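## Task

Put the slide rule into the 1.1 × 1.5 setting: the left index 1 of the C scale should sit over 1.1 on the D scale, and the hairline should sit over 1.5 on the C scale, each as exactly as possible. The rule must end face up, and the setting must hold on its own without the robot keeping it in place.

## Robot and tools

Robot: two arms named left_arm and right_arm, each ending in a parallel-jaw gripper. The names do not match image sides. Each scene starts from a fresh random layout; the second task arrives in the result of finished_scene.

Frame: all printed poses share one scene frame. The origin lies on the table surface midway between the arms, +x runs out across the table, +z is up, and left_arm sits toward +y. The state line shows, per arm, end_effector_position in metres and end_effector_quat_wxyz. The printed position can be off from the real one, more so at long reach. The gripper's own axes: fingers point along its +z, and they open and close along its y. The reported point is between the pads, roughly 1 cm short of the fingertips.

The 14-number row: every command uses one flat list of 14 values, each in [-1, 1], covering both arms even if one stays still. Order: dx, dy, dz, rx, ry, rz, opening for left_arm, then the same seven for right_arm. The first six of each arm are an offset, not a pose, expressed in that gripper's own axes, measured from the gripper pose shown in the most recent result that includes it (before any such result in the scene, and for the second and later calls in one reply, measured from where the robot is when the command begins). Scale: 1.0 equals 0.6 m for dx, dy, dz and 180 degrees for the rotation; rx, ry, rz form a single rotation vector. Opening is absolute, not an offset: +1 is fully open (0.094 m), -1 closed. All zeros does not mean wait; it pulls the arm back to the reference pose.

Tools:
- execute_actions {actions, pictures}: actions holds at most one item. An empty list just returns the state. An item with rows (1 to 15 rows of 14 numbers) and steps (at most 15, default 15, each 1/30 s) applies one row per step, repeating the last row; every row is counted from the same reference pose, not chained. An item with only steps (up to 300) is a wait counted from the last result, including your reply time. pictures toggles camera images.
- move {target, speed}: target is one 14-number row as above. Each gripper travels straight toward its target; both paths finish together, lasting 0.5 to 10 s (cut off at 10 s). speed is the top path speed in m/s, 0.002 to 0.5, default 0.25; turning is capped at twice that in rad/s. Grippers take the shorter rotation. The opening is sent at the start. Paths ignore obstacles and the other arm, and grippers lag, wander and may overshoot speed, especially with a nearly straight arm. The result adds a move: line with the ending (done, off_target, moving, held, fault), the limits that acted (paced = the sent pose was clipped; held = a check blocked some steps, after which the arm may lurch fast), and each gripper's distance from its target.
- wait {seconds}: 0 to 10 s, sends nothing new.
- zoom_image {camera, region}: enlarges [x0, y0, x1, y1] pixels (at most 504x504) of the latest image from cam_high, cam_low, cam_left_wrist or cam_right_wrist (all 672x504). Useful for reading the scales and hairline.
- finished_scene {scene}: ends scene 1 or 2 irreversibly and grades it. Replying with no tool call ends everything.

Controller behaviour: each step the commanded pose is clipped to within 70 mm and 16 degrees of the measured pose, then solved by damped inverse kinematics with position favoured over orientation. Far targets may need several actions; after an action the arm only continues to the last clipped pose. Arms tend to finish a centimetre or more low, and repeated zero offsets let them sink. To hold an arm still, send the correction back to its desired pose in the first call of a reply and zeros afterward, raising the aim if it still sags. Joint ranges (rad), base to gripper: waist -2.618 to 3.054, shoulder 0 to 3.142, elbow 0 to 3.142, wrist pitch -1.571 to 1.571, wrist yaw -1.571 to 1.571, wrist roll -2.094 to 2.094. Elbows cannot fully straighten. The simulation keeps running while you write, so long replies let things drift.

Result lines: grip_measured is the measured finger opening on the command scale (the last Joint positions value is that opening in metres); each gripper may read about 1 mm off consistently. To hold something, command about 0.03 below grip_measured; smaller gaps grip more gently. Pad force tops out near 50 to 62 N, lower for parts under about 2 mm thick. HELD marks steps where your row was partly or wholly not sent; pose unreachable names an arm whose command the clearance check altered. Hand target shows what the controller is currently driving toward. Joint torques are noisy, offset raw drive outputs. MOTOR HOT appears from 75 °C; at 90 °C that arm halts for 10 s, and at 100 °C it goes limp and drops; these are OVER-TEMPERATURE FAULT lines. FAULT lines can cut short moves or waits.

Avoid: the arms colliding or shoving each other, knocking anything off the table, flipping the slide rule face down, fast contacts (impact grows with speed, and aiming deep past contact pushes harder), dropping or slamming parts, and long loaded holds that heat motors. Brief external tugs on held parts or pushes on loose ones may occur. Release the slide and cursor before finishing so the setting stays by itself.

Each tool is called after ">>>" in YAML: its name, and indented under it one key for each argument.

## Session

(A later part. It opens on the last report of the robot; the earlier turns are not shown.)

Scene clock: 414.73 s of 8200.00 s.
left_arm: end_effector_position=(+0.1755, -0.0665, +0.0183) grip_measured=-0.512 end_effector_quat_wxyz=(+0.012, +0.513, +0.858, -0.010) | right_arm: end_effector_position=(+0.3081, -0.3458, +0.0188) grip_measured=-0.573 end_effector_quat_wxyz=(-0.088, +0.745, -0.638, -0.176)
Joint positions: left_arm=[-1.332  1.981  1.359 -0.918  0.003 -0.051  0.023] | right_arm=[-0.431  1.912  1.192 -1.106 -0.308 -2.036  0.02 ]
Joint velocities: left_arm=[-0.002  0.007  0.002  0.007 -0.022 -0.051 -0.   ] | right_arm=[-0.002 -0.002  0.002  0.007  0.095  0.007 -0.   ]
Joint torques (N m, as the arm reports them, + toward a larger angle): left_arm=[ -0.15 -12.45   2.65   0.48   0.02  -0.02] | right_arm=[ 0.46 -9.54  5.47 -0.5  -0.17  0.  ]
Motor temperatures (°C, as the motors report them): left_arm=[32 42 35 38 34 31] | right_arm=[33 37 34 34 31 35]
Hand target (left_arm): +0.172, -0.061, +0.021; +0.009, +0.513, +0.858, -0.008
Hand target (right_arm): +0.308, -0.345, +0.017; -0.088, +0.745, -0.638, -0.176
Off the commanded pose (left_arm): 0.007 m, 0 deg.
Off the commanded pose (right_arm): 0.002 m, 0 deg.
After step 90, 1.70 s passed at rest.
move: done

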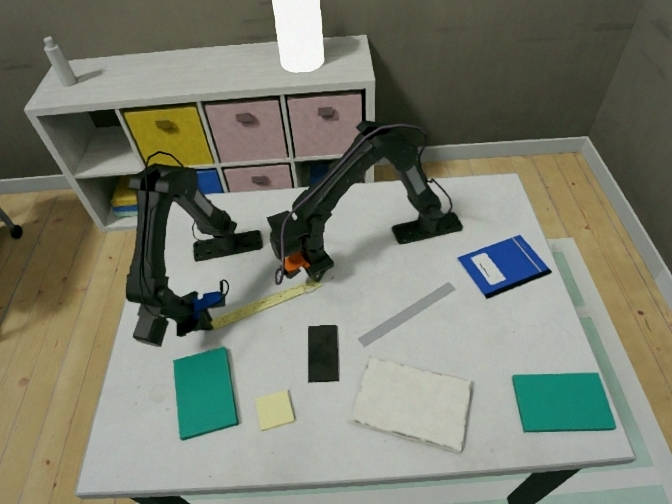

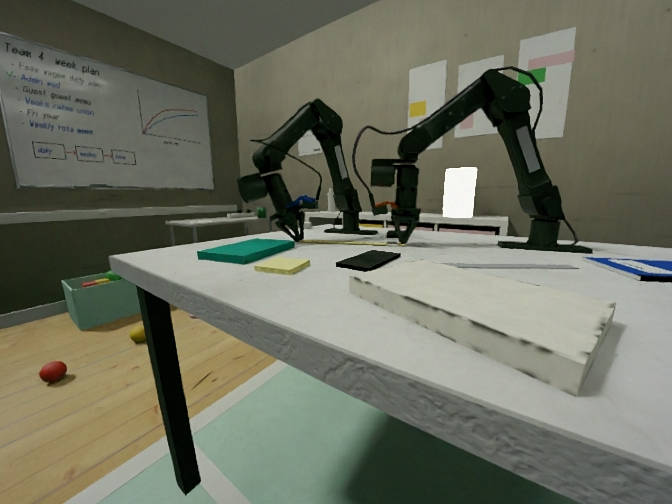

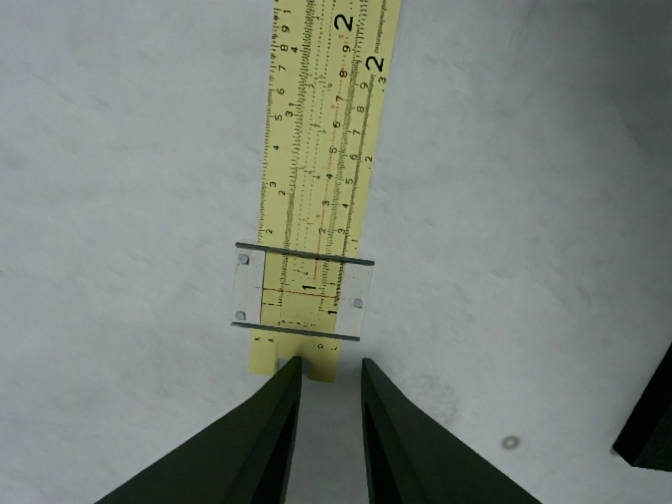

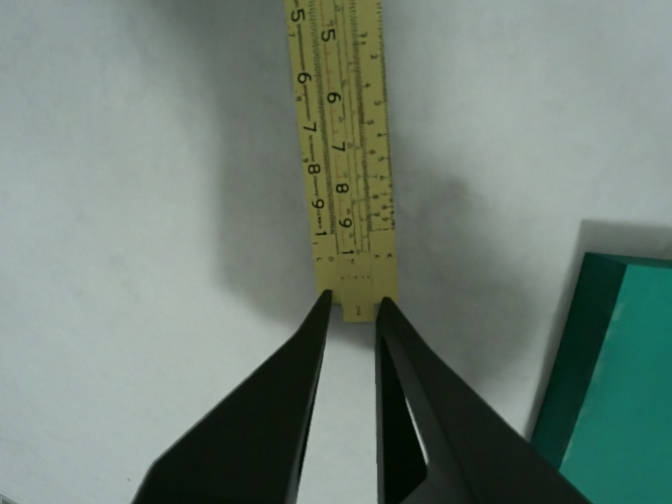

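>>> move:
  target: [0.012,0,-0.006,0,0,0,-0.51,0,0,0.004,0,0,0,-0.57]
  speed: 0.01

>>> zoom_image:
  camera: "cam_left_wrist"
  region: [230,230,390,390]

Scene clock: 418.40 s of 8200.00 s.
left_arm: end_effector_position=(+0.1734, -0.0620, +0.0159) grip_measured=-0.512 end_effector_quat_wxyz=(+0.008, +0.513, +0.858, -0.008) | right_arm: end_effector_position=(+0.3081, -0.3458, +0.0188) grip_measured=-0.573 end_effector_quat_wxyz=(-0.088, +0.745, -0.638, -0.176)
Joint positions: left_arm=[-1.332  1.974  1.338 -0.913  0.003 -0.051  0.023] | right_arm=[-0.431  1.912  1.192 -1.106 -0.308 -2.036  0.02 ]
Joint velocities: left_arm=[ 0.012 -0.002 -0.012  0.022  0.007  0.037  0.   ] | right_arm=[-0.012  0.002  0.002  0.022 -0.051 -0.037 -0.001]
Joint torques (N m, as the arm reports them, + toward a larger angle): left_arm=[ -0.13 -12.59   3.04   0.49   0.05  -0.04] | right_arm=[ 0.23 -9.52  5.21 -0.45 -0.2   0.  ]
Motor temperatures (°C, as the motors report them): left_arm=[32 42 35 38 34 31] | right_arm=[33 37 34 34 31 35]
Hand target (left_arm): +0.172, -0.060, +0.022; +0.011, +0.513, +0.858, -0.010
Hand target (right_arm): +0.308, -0.345, +0.017; -0.088, +0.745, -0.638, -0.176
Off the commanded pose (left_arm): 0.006 m, 0 deg.
Off the commanded pose (right_arm): 0.002 m, 0 deg.
move: done

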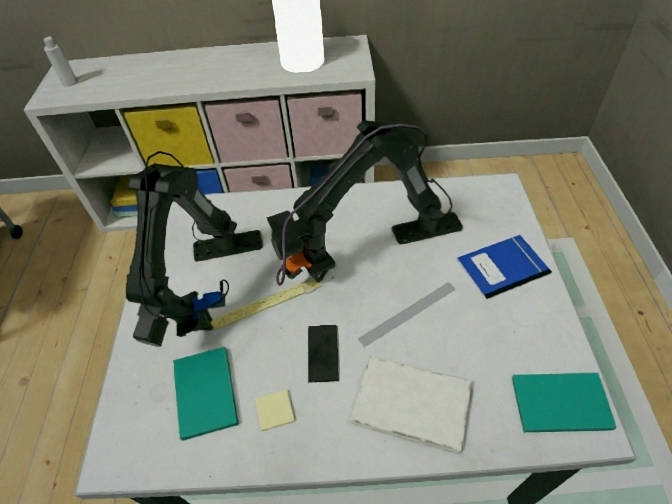

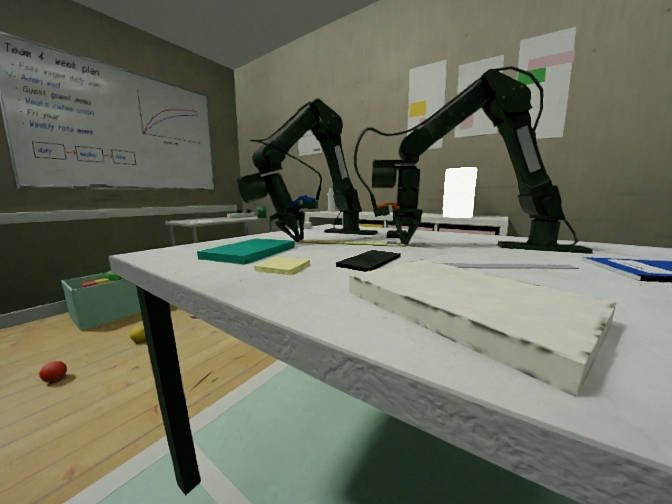

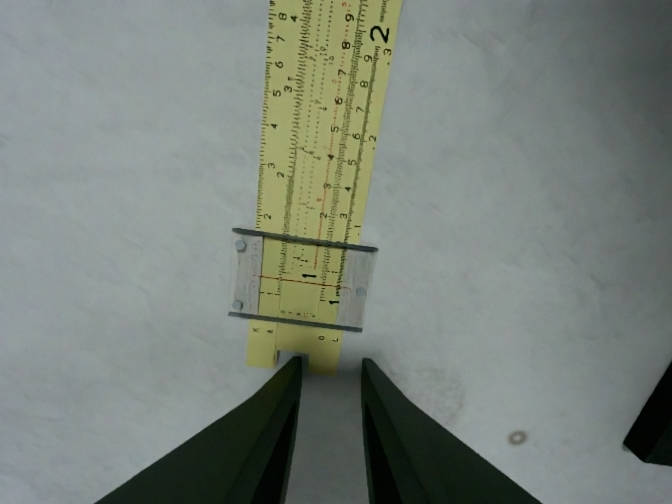

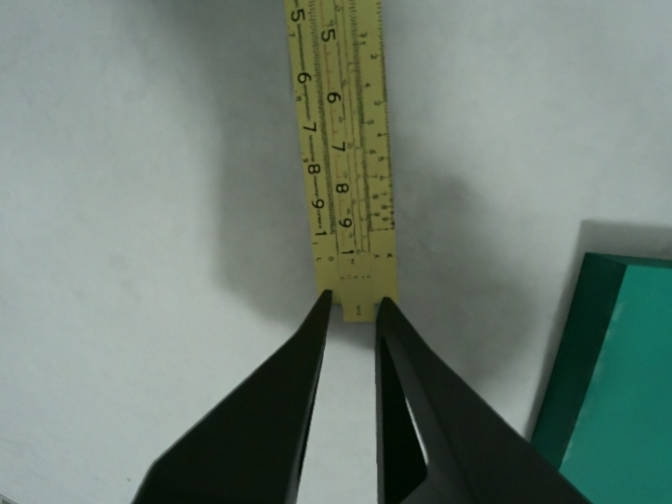

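Region (230, 230, 390, 390) of cam_left_wrist's 672x504 image, scaled by 3.150, with more detail than that image has.

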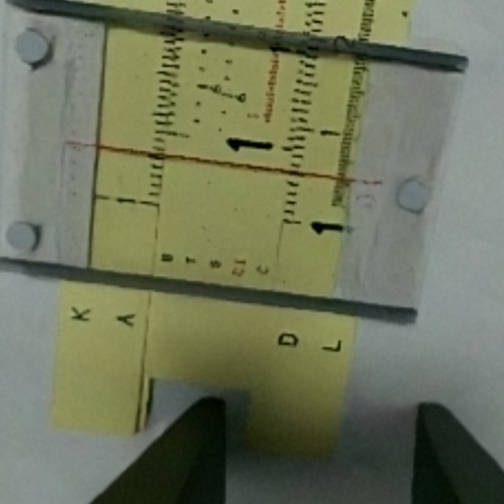

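>>> move:
  target: [-0.016,0,-0.013,0,-0.005,0,-0.51,0,0,0.004,0,0,0,-0.57]
  speed: 0.008

>>> move:
  target: [-0.012,0,-0.009,0,-0.005,0,-0.51,-0.011,0,0.002,0,0,0,-0.57]
  speed: 0.004

>>> zoom_image:
  camera: "cam_left_wrist"
  region: [270,230,370,330]

Scene clock: 424.93 s of 8200.00 s.
left_arm: end_effector_position=(+0.1747, -0.0648, +0.0202) grip_measured=-0.512 end_effector_quat_wxyz=(+0.011, +0.513, +0.858, -0.009) | right_arm: end_effector_position=(+0.3081, -0.3458, +0.0188) grip_measured=-0.573 end_effector_quat_wxyz=(-0.088, +0.745, -0.638, -0.176)
Joint positions: left_arm=[-1.332  1.974  1.356 -0.926  0.003 -0.051  0.023] | right_arm=[-0.431  1.912  1.192 -1.106 -0.308 -2.036  0.02 ]
Joint velocities: left_arm=[ 0.022  0.007  0.032  0.022  0.022  0.037 -0.   ] | right_arm=[-0.002 -0.012 -0.007 -0.037 -0.007 -0.022 -0.   ]
Joint torques (N m, as the arm reports them, + toward a larger angle): left_arm=[  0.18 -10.12   5.69   0.53   0.     0.01] | right_arm=[ 0.33 -9.71  5.5  -0.45 -0.12  0.03]
Motor temperatures (°C, as the motors report them): left_arm=[32 42 35 38 34 31] | right_arm=[33 37 34 34 31 35]
Hand target (left_arm): +0.178, -0.070, +0.024; +0.015, +0.513, +0.858, -0.011
Hand target (right_arm): +0.308, -0.345, +0.017; -0.088, +0.745, -0.638, -0.176
Off the commanded pose (left_arm): 0.007 m, 1 deg.
Off the commanded pose (right_arm): 0.002 m, 0 deg.
After step 90, 1.77 s passed at rest.
move: done

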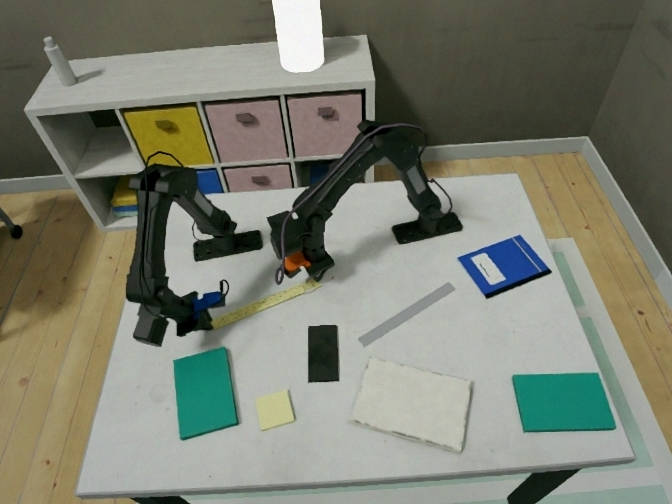

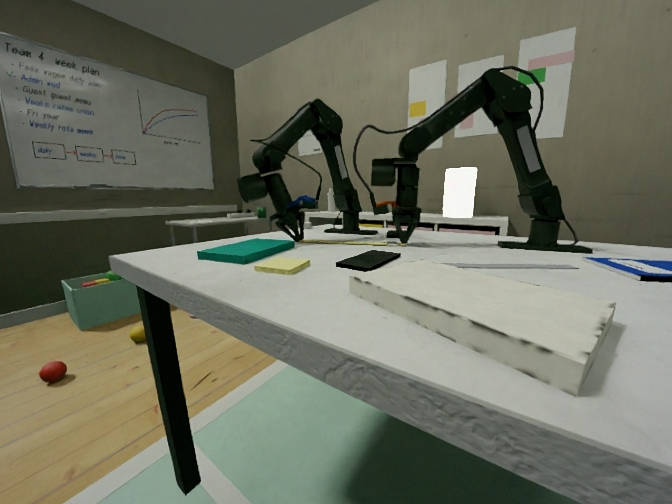

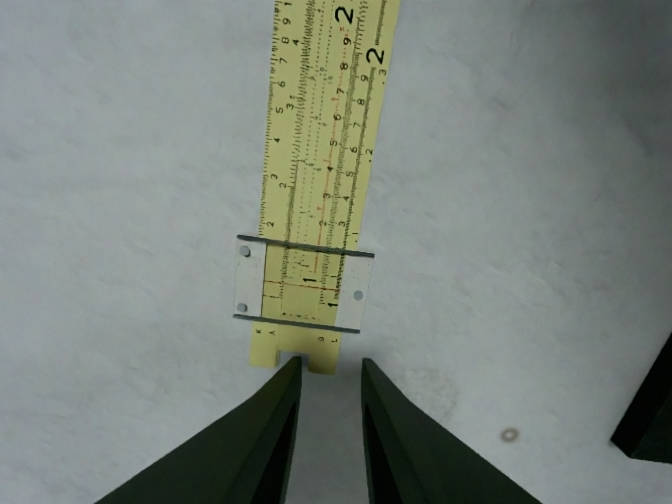

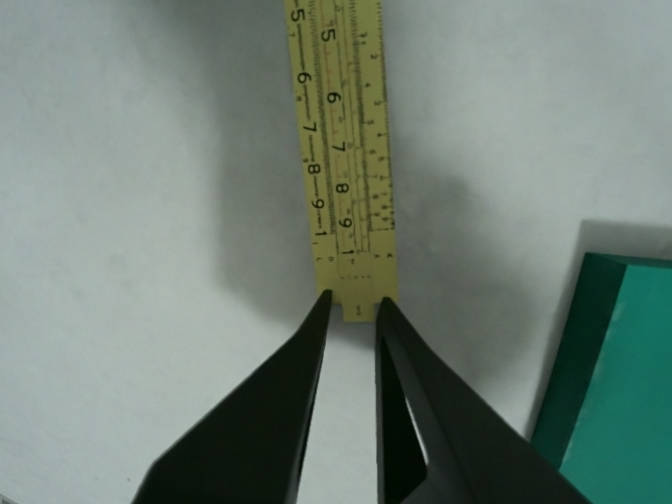

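Scene clock: 427.40 s of 8200.00 s.
left_arm: end_effector_position=(+0.1747, -0.0646, +0.0202) grip_measured=-0.512 end_effector_quat_wxyz=(+0.010, +0.513, +0.858, -0.009) | right_arm: end_effector_position=(+0.3084, -0.3439, +0.0191) grip_measured=-0.573 end_effector_quat_wxyz=(-0.087, +0.744, -0.639, -0.177)
Joint positions: left_arm=[-1.332  1.974  1.356 -0.926  0.003 -0.051  0.023] | right_arm=[-0.424  1.911  1.192 -1.106 -0.308 -2.027  0.02 ]
Joint velocities: left_arm=[-0.002 -0.007  0.017  0.007 -0.007 -0.007 -0.   ] | right_arm=[ 0.017 -0.007 -0.002  0.007 -0.051 -0.051 -0.001]
Joint torques (N m, as the arm reports them, + toward a larger angle): left_arm=[  0.03 -10.38   5.9    0.56   0.     0.01] | right_arm=[  1.32 -10.72   4.94  -0.54  -0.19   0.08]
Motor temperatures (°C, as the motors report them): left_arm=[32 42 35 38 34 31] | right_arm=[33 37 34 34 31 35]
Hand target (left_arm): +0.178, -0.071, +0.026; +0.018, +0.513, +0.858, -0.013
Hand target (right_arm): +0.307, -0.339, +0.020; -0.088, +0.745, -0.638, -0.177
Off the commanded pose (left_arm): 0.009 m, 1 deg.
Off the commanded pose (right_arm): 0.005 m, 0 deg.
move: done

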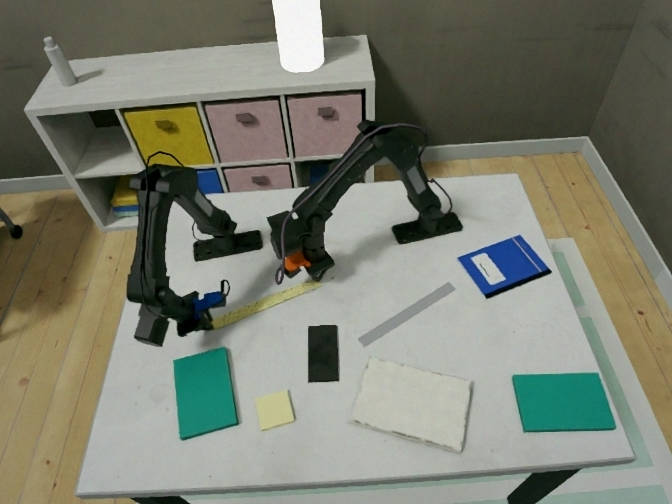

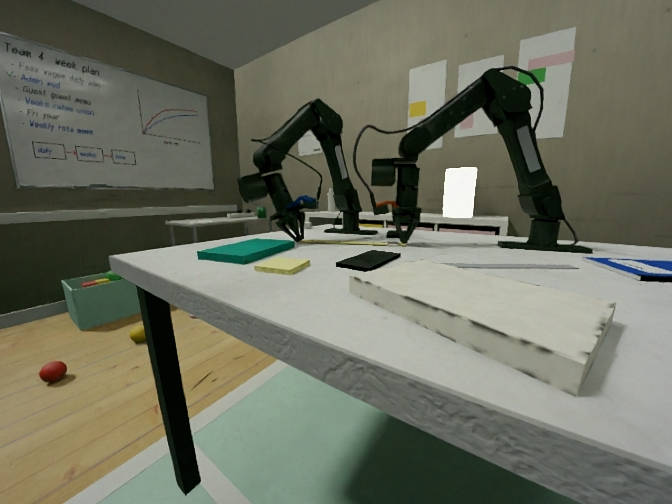

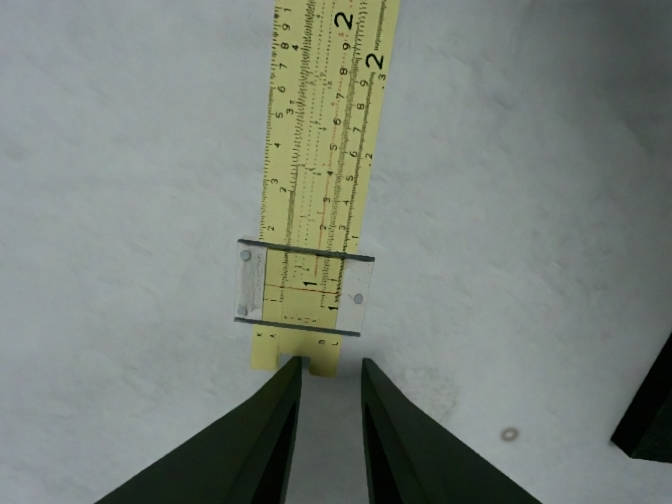

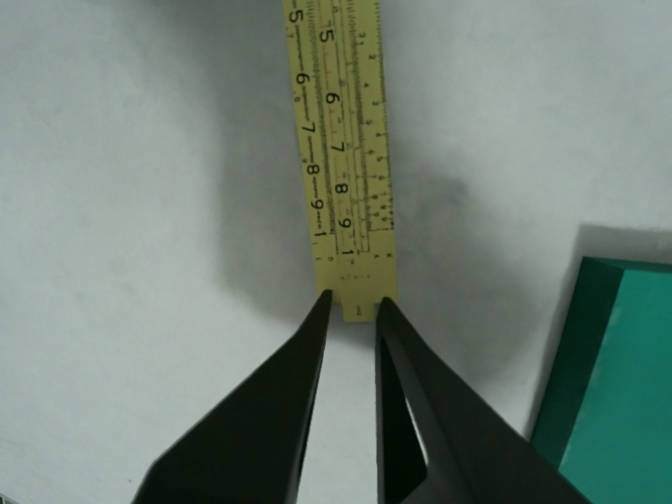

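Region (270, 230, 370, 330) of cam_left_wrist's 672x504 image, scaled by 5.040, with more detail than that image has.

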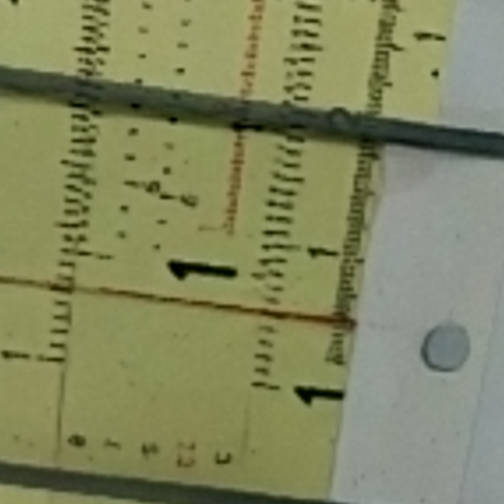

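>>> move:
  target: [0.010,0,-0.004,0,0,0,-0.51,0,0,0.002,0,0,0,-0.57]
  speed: 0.01

>>> zoom_image:
  camera: "cam_left_wrist"
  region: [230,230,390,390]

Scene clock: 432.20 s of 8200.00 s.
left_arm: end_effector_position=(+0.1720, -0.0591, +0.0160) grip_measured=-0.512 end_effector_quat_wxyz=(+0.003, +0.513, +0.858, -0.004) | right_arm: end_effector_position=(+0.3084, -0.3439, +0.0191) grip_measured=-0.573 end_effector_quat_wxyz=(-0.087, +0.744, -0.639, -0.177)
Joint positions: left_arm=[-1.332  1.974  1.338 -0.926  0.003 -0.051  0.023] | right_arm=[-0.424  1.911  1.192 -1.106 -0.308 -2.027  0.02 ]
Joint velocities: left_arm=[-0.002  0.017 -0.012 -0.066  0.007  0.037  0.001] | right_arm=[-0.007 -0.027  0.007 -0.007 -0.095 -0.007 -0.001]
Joint torques (N m, as the arm reports them, + toward a larger angle): left_arm=[ -0.1  -12.57   3.05   0.6   -0.01  -0.02] | right_arm=[ 0.31 -9.61  6.06 -0.52 -0.16  0.  ]
Motor temperatures (°C, as the motors report them): left_arm=[32 42 35 37 34 31] | right_arm=[33 37 34 34 31 35]
Hand target (left_arm): +0.172, -0.059, +0.022; +0.010, +0.513, +0.858, -0.009
Hand target (right_arm): +0.308, -0.344, +0.018; -0.087, +0.744, -0.639, -0.177
Off the commanded pose (left_arm): 0.007 m, 1 deg.
Off the commanded pose (right_arm): 0.001 m, 0 deg.
After step 90, 0.93 s passed at rest.
move: done

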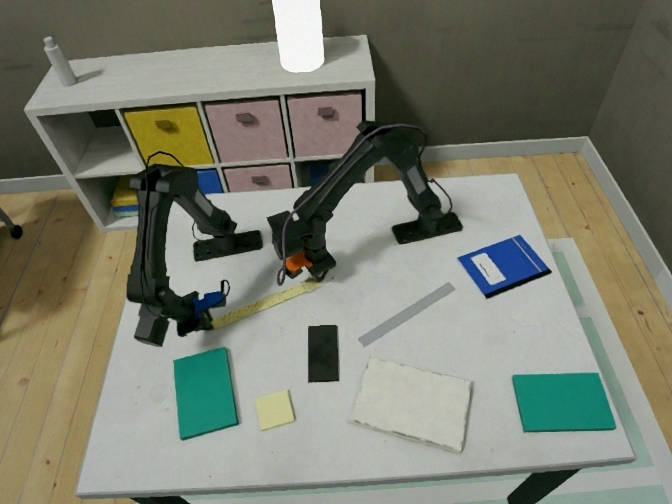

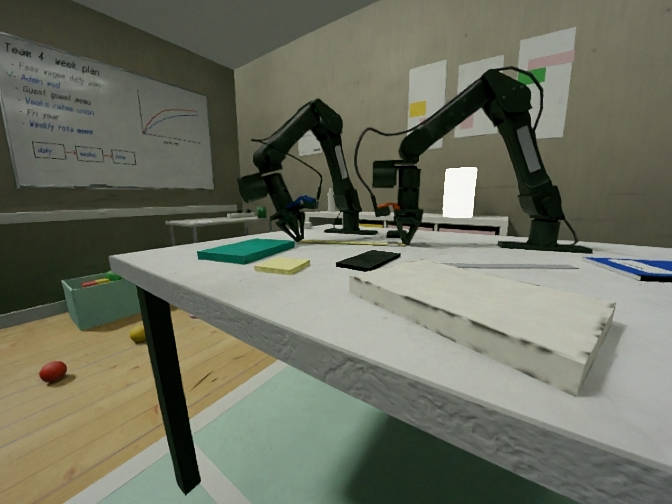

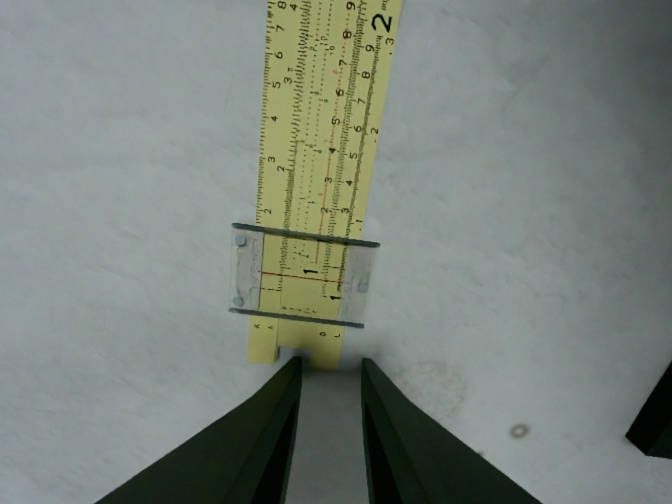

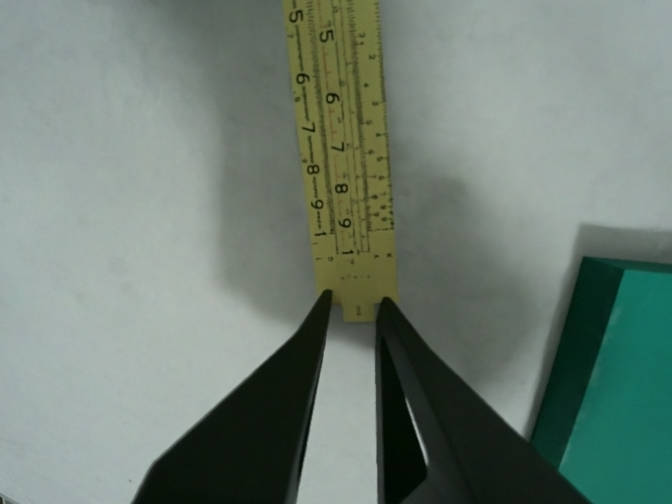

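Region (230, 230, 390, 390) of cam_left_wrist's 672x504 image, scaled by 3.150, with more detail than that image has.

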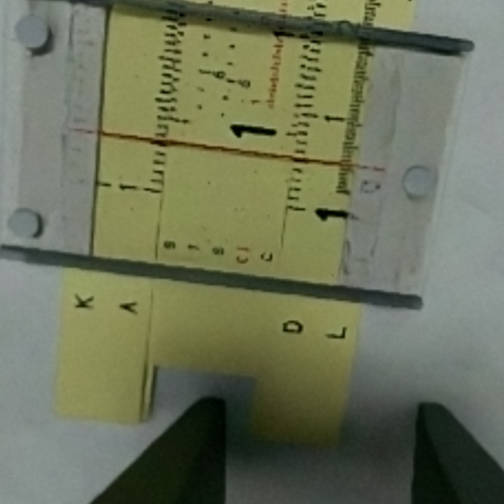

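>>> move:
  target: [0,0,-0.012,0,0,0,-0.51,-0.016,0,0.002,0,0,0,-0.57]
  speed: 0.005

>>> zoom_image:
  camera: "cam_left_wrist"
  region: [230,230,390,390]

Scene clock: 438.00 s of 8200.00 s.
left_arm: end_effector_position=(+0.1705, -0.0559, +0.0160) grip_measured=-0.512 end_effector_quat_wxyz=(-0.003, +0.513, +0.858, +0.000) | right_arm: end_effector_position=(+0.3087, -0.3396, +0.0194) grip_measured=-0.573 end_effector_quat_wxyz=(-0.084, +0.743, -0.640, -0.178)
Joint positions: left_arm=[-1.332  1.974  1.338 -0.941  0.003 -0.051  0.023] | right_arm=[-0.408  1.91   1.192 -1.106 -0.308 -2.008  0.02 ]
Joint velocities: left_arm=[-0.017  0.012 -0.017  0.051  0.007 -0.022 -0.001] | right_arm=[-0.017 -0.007  0.002 -0.022  0.007 -0.125 -0.   ]
Joint torques (N m, as the arm reports them, + toward a larger angle): left_arm=[  0.04 -11.4    4.75   0.41   0.02   0.  ] | right_arm=[  0.96 -11.24   4.66  -0.44  -0.26   0.05]
Motor temperatures (°C, as the motors report them): left_arm=[32 42 35 37 34 31] | right_arm=[33 37 34 34 31 35]
Hand target (left_arm): +0.172, -0.059, +0.023; +0.003, +0.513, +0.858, -0.004
Hand target (right_arm): +0.307, -0.335, +0.021; -0.087, +0.744, -0.639, -0.177
Off the commanded pose (left_arm): 0.008 m, 1 deg.
Off the commanded pose (right_arm): 0.006 m, 0 deg.
After step 90, 0.63 s passed at rest.
move: done

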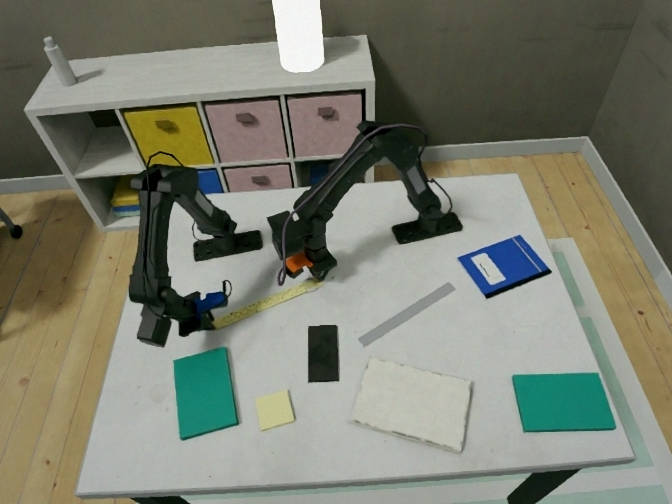

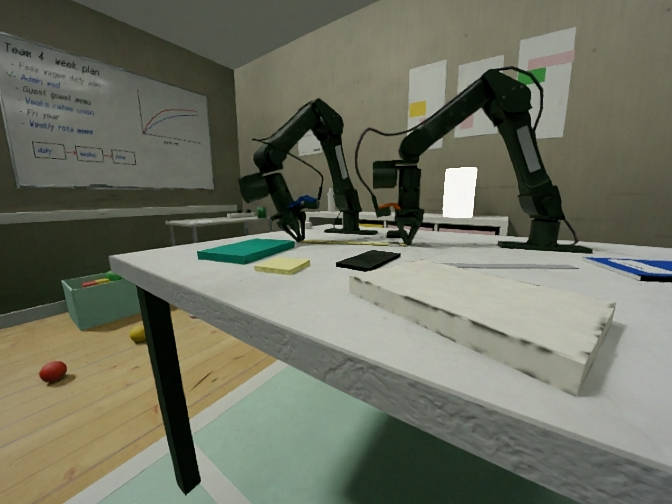

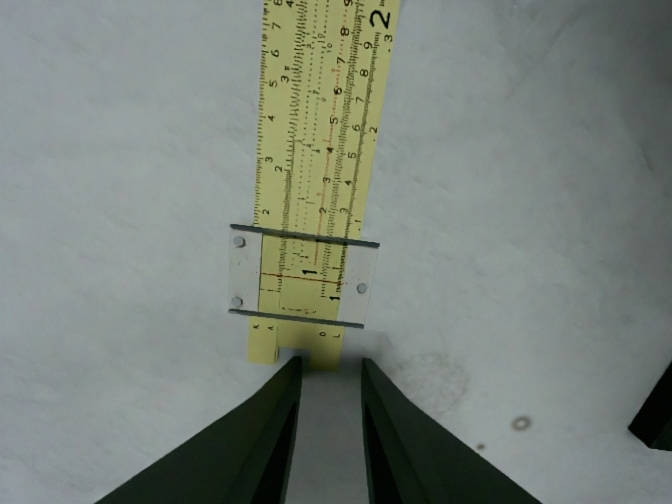

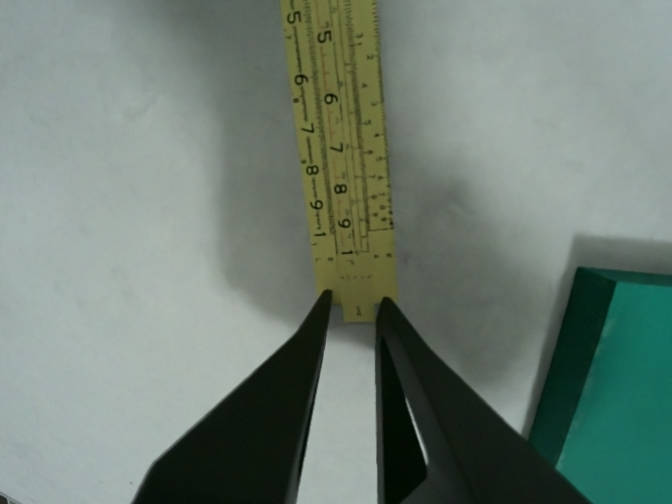

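Region (230, 230, 390, 390) of cam_left_wrist's 672x504 image, scaled by 3.150, with more detail than that image has.

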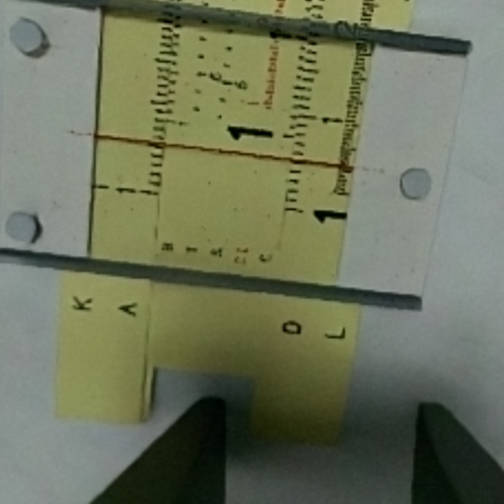

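>>> move:
  target: [-0.022,0,-0.016,0,-0.01,0,-0.51,-0.004,0,0.002,0,0,0,-0.57]
  speed: 0.006

>>> zoom_image:
  camera: "cam_left_wrist"
  region: [230,230,390,390]

Scene clock: 443.67 s of 8200.00 s.
left_arm: end_effector_position=(+0.1734, -0.0619, +0.0210) grip_measured=-0.512 end_effector_quat_wxyz=(+0.005, +0.513, +0.858, -0.005) | right_arm: end_effector_position=(+0.3087, -0.3396, +0.0194) grip_measured=-0.573 end_effector_quat_wxyz=(-0.084, +0.743, -0.640, -0.178)
Joint positions: left_arm=[-1.332  1.974  1.36  -0.943  0.003 -0.051  0.023] | right_arm=[-0.408  1.91   1.192 -1.106 -0.308 -2.008  0.02 ]
Joint velocities: left_arm=[-0.022  0.022  0.002 -0.066 -0.007 -0.007 -0.   ] | right_arm=[ 0.002  0.007 -0.007 -0.022 -0.11   0.037  0.001]
Joint torques (N m, as the arm reports them, + toward a larger angle): left_arm=[  0.08 -10.22   5.73   0.5   -0.01   0.02] | right_arm=[ 0.59 -9.9   5.58 -0.57 -0.22  0.03]
Motor temperatures (°C, as the motors report them): left_arm=[32 42 35 37 34 31] | right_arm=[33 37 34 34 31 35]
Hand target (left_arm): +0.177, -0.067, +0.026; +0.011, +0.513, +0.858, -0.008
Hand target (right_arm): +0.308, -0.337, +0.019; -0.084, +0.743, -0.640, -0.178
Off the commanded pose (left_arm): 0.008 m, 1 deg.
Off the commanded pose (right_arm): 0.003 m, 0 deg.
move: done

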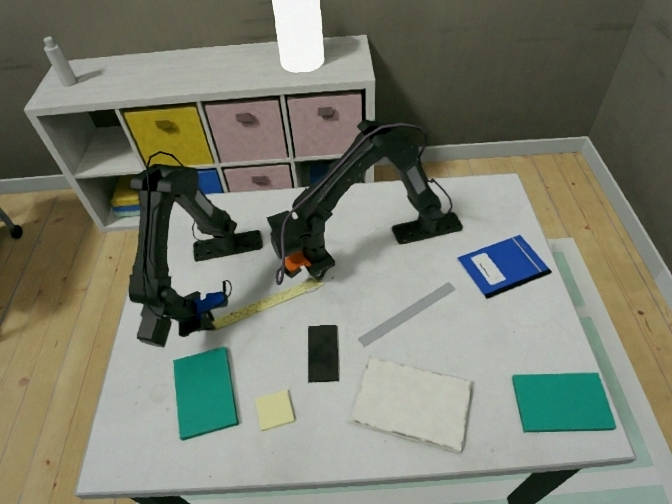

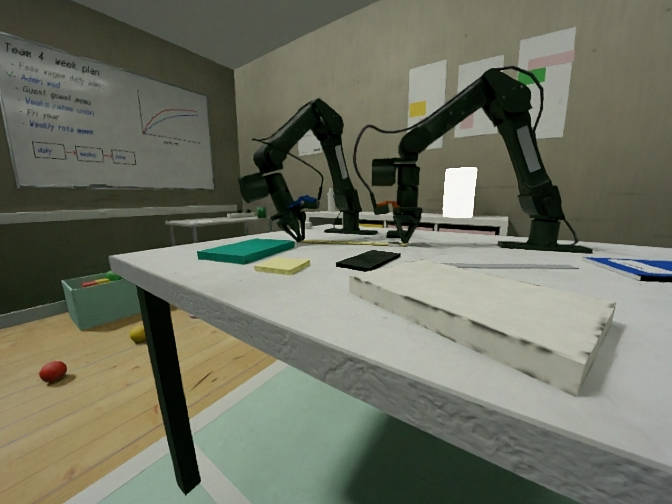

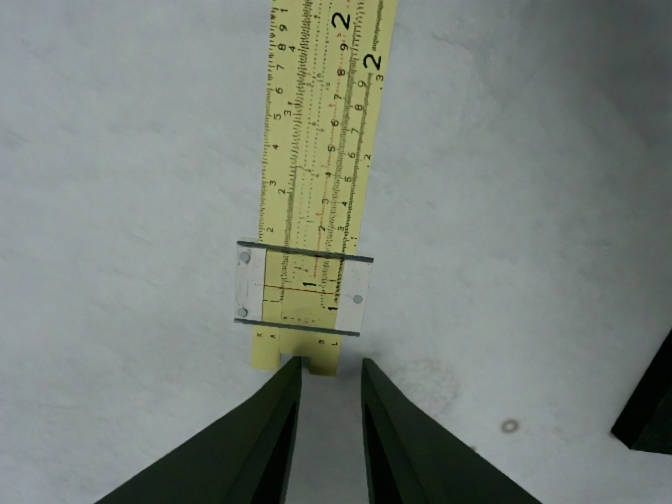

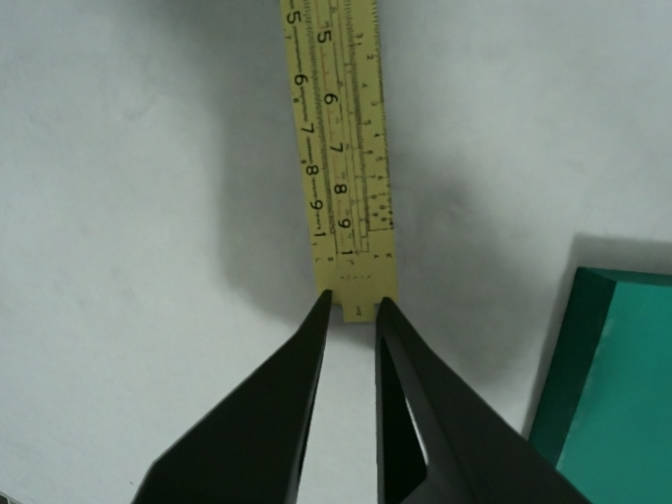

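Region (230, 230, 390, 390) of cam_left_wrist's 672x504 image, scaled by 3.150, with more detail than that image has.

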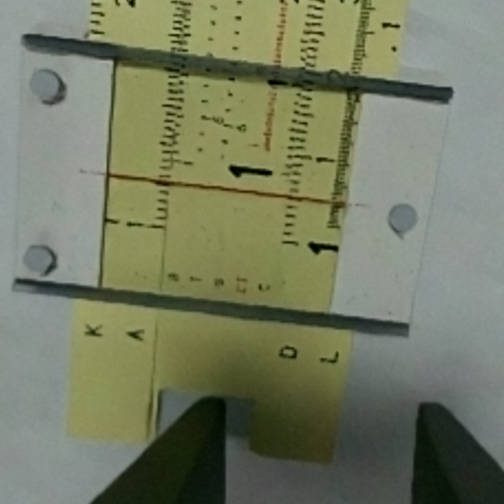

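>>> move:
  target: [0.02,0,-0.005,0,0,0,-0.51,0,0,0.002,0,0,0,-0.57]
  speed: 0.01

>>> move:
  target: [-0.018,0,-0.009,0,0,0,-0.51,0,0,0.002,0,0,0,-0.57]
  speed: 0.006

>>> zoom_image:
  camera: "cam_left_wrist"
  region: [230,230,390,390]

Scene clock: 448.90 s of 8200.00 s.
left_arm: end_effector_position=(+0.1673, -0.0489, +0.0142) grip_measured=-0.512 end_effector_quat_wxyz=(-0.008, +0.513, +0.858, +0.004) | right_arm: end_effector_position=(+0.3087, -0.3396, +0.0194) grip_measured=-0.573 end_effector_quat_wxyz=(-0.084, +0.743, -0.640, -0.178)
Joint positions: left_arm=[-1.332  1.96   1.311 -0.939  0.003 -0.051  0.023] | right_arm=[-0.408  1.91   1.192 -1.106 -0.308 -2.008  0.02 ]
Joint velocities: left_arm=[ 0.017 -0.027  0.007 -0.037 -0.022  0.022  0.001] | right_arm=[-0.012 -0.002 -0.002 -0.022 -0.037  0.095 -0.   ]
Joint torques (N m, as the arm reports them, + toward a larger angle): left_arm=[ -0.22 -13.05   3.17   0.56   0.    -0.02] | right_arm=[-0.08 -9.48  5.55 -0.49 -0.15 -0.02]
Motor temperatures (°C, as the motors report them): left_arm=[32 42 35 37 34 31] | right_arm=[33 37 34 34 31 35]
Hand target (left_arm): +0.168, -0.051, +0.024; +0.005, +0.513, +0.858, -0.005
Hand target (right_arm): +0.309, -0.339, +0.018; -0.084, +0.743, -0.640, -0.178
Off the commanded pose (left_arm): 0.010 m, 2 deg.
Off the commanded pose (right_arm): 0.001 m, 0 deg.
After step 90, 0.70 s passed at rest.
move: done

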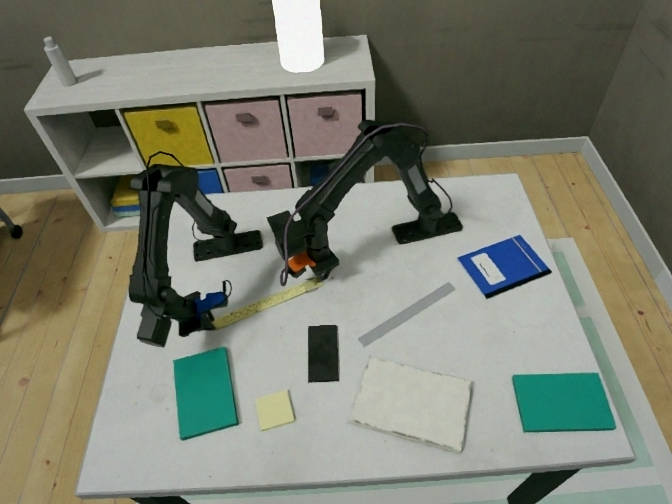

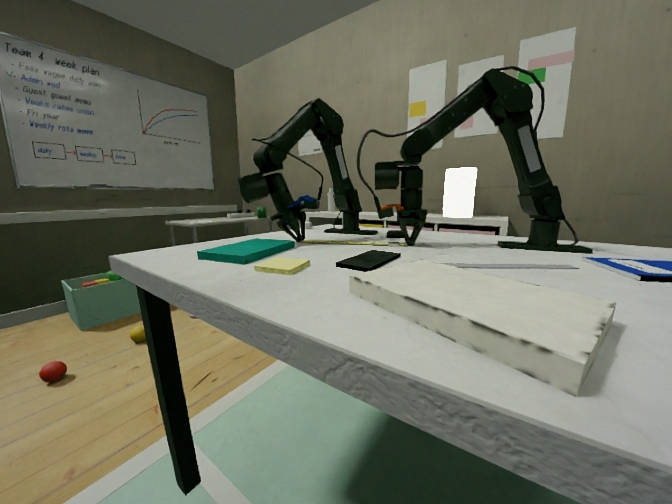

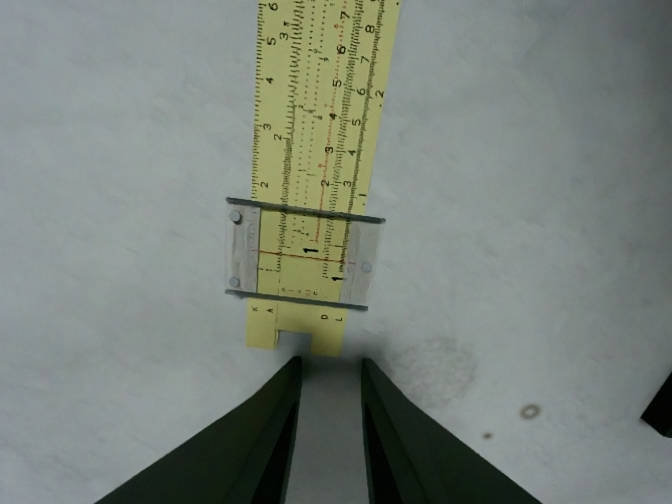

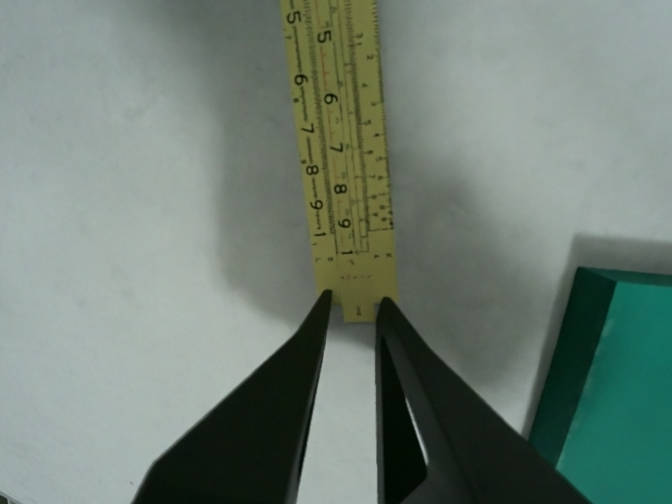

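Scene clock: 451.13 s of 8200.00 s.
left_arm: end_effector_position=(+0.1690, -0.0525, +0.0143) grip_measured=-0.512 end_effector_quat_wxyz=(-0.015, +0.513, +0.858, +0.008) | right_arm: end_effector_position=(+0.3087, -0.3396, +0.0194) grip_measured=-0.573 end_effector_quat_wxyz=(-0.084, +0.743, -0.640, -0.178)
Joint positions: left_arm=[-1.332  1.988  1.351 -0.968  0.003 -0.051  0.023] | right_arm=[-0.408  1.91   1.192 -1.106 -0.308 -2.008  0.02 ]
Joint velocities: left_arm=[-0.037  0.002  0.012 -0.007 -0.066  0.007  0.001] | right_arm=[ 0.002 -0.032  0.007  0.037 -0.066  0.022  0.   ]
Joint torques (N m, as the arm reports them, + toward a larger angle): left_arm=[  0.24 -10.49   5.46   0.4    0.03   0.01] | right_arm=[ 0.29 -9.17  5.69 -0.51 -0.17  0.  ]
Motor temperatures (°C, as the motors report them): left_arm=[32 42 35 37 34 31] | right_arm=[33 37 34 34 31 35]
Hand target (left_arm): +0.173, -0.058, +0.019; -0.008, +0.513, +0.858, +0.004
Hand target (right_arm): +0.309, -0.339, +0.018; -0.084, +0.743, -0.640, -0.178
Off the commanded pose (left_arm): 0.009 m, 1 deg.
Off the commanded pose (right_arm): 0.001 m, 0 deg.
move: done

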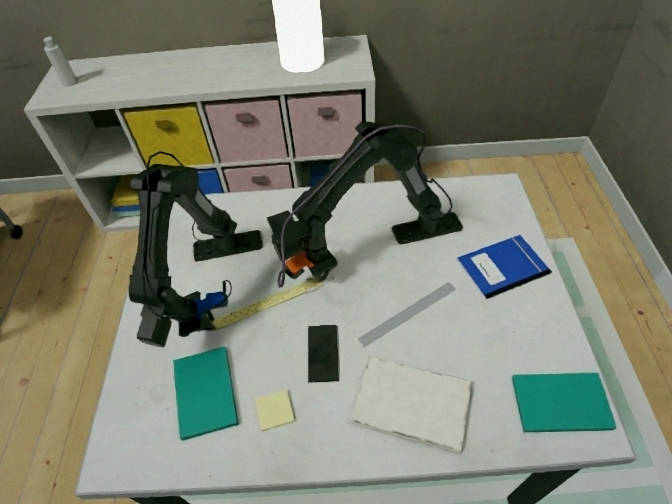

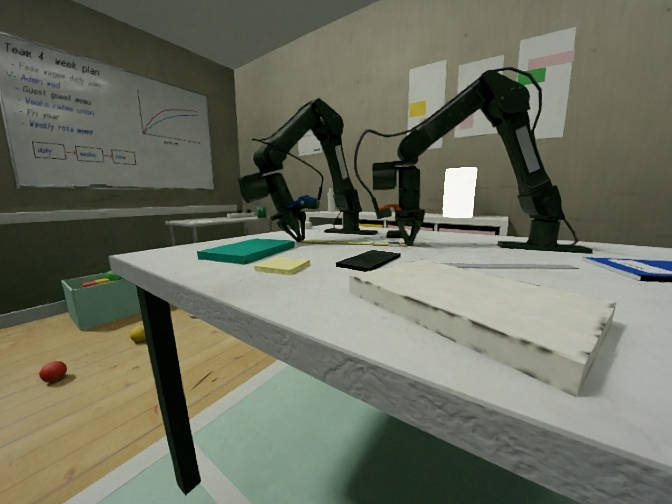

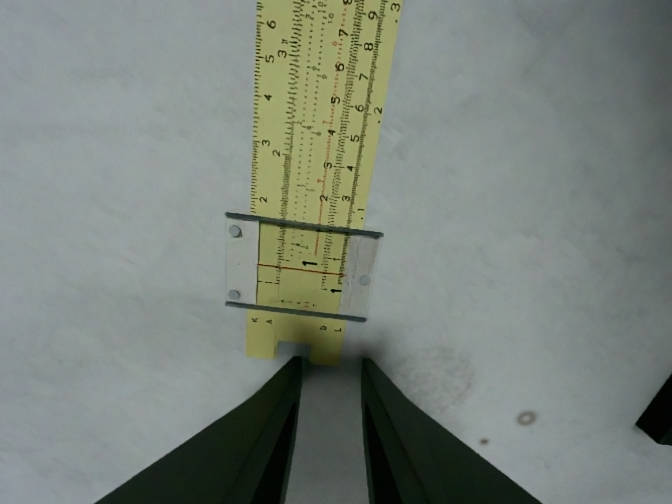

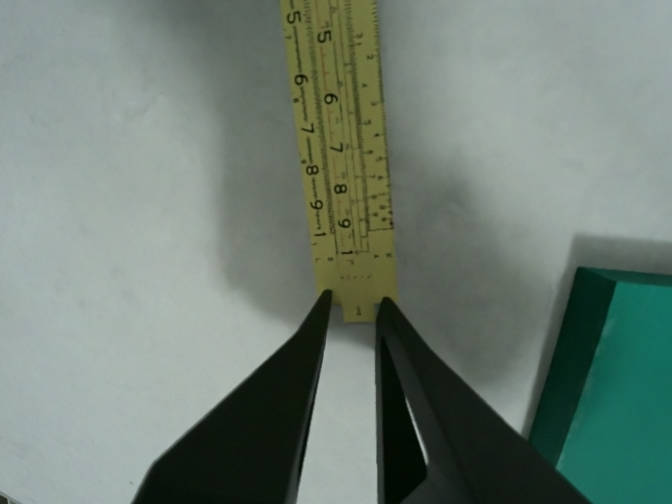

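Region (230, 230, 390, 390) of cam_left_wrist's 672x504 image, scaled by 3.150, with more detail than that image has.

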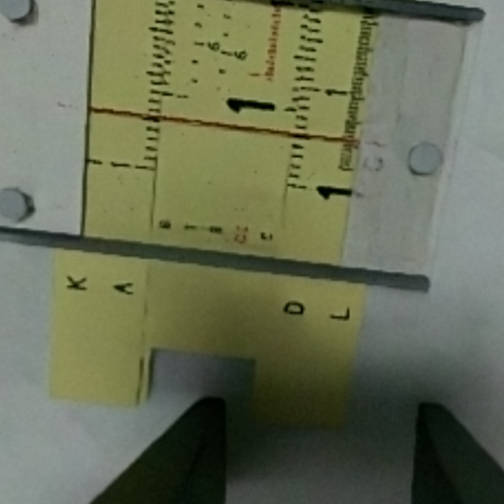

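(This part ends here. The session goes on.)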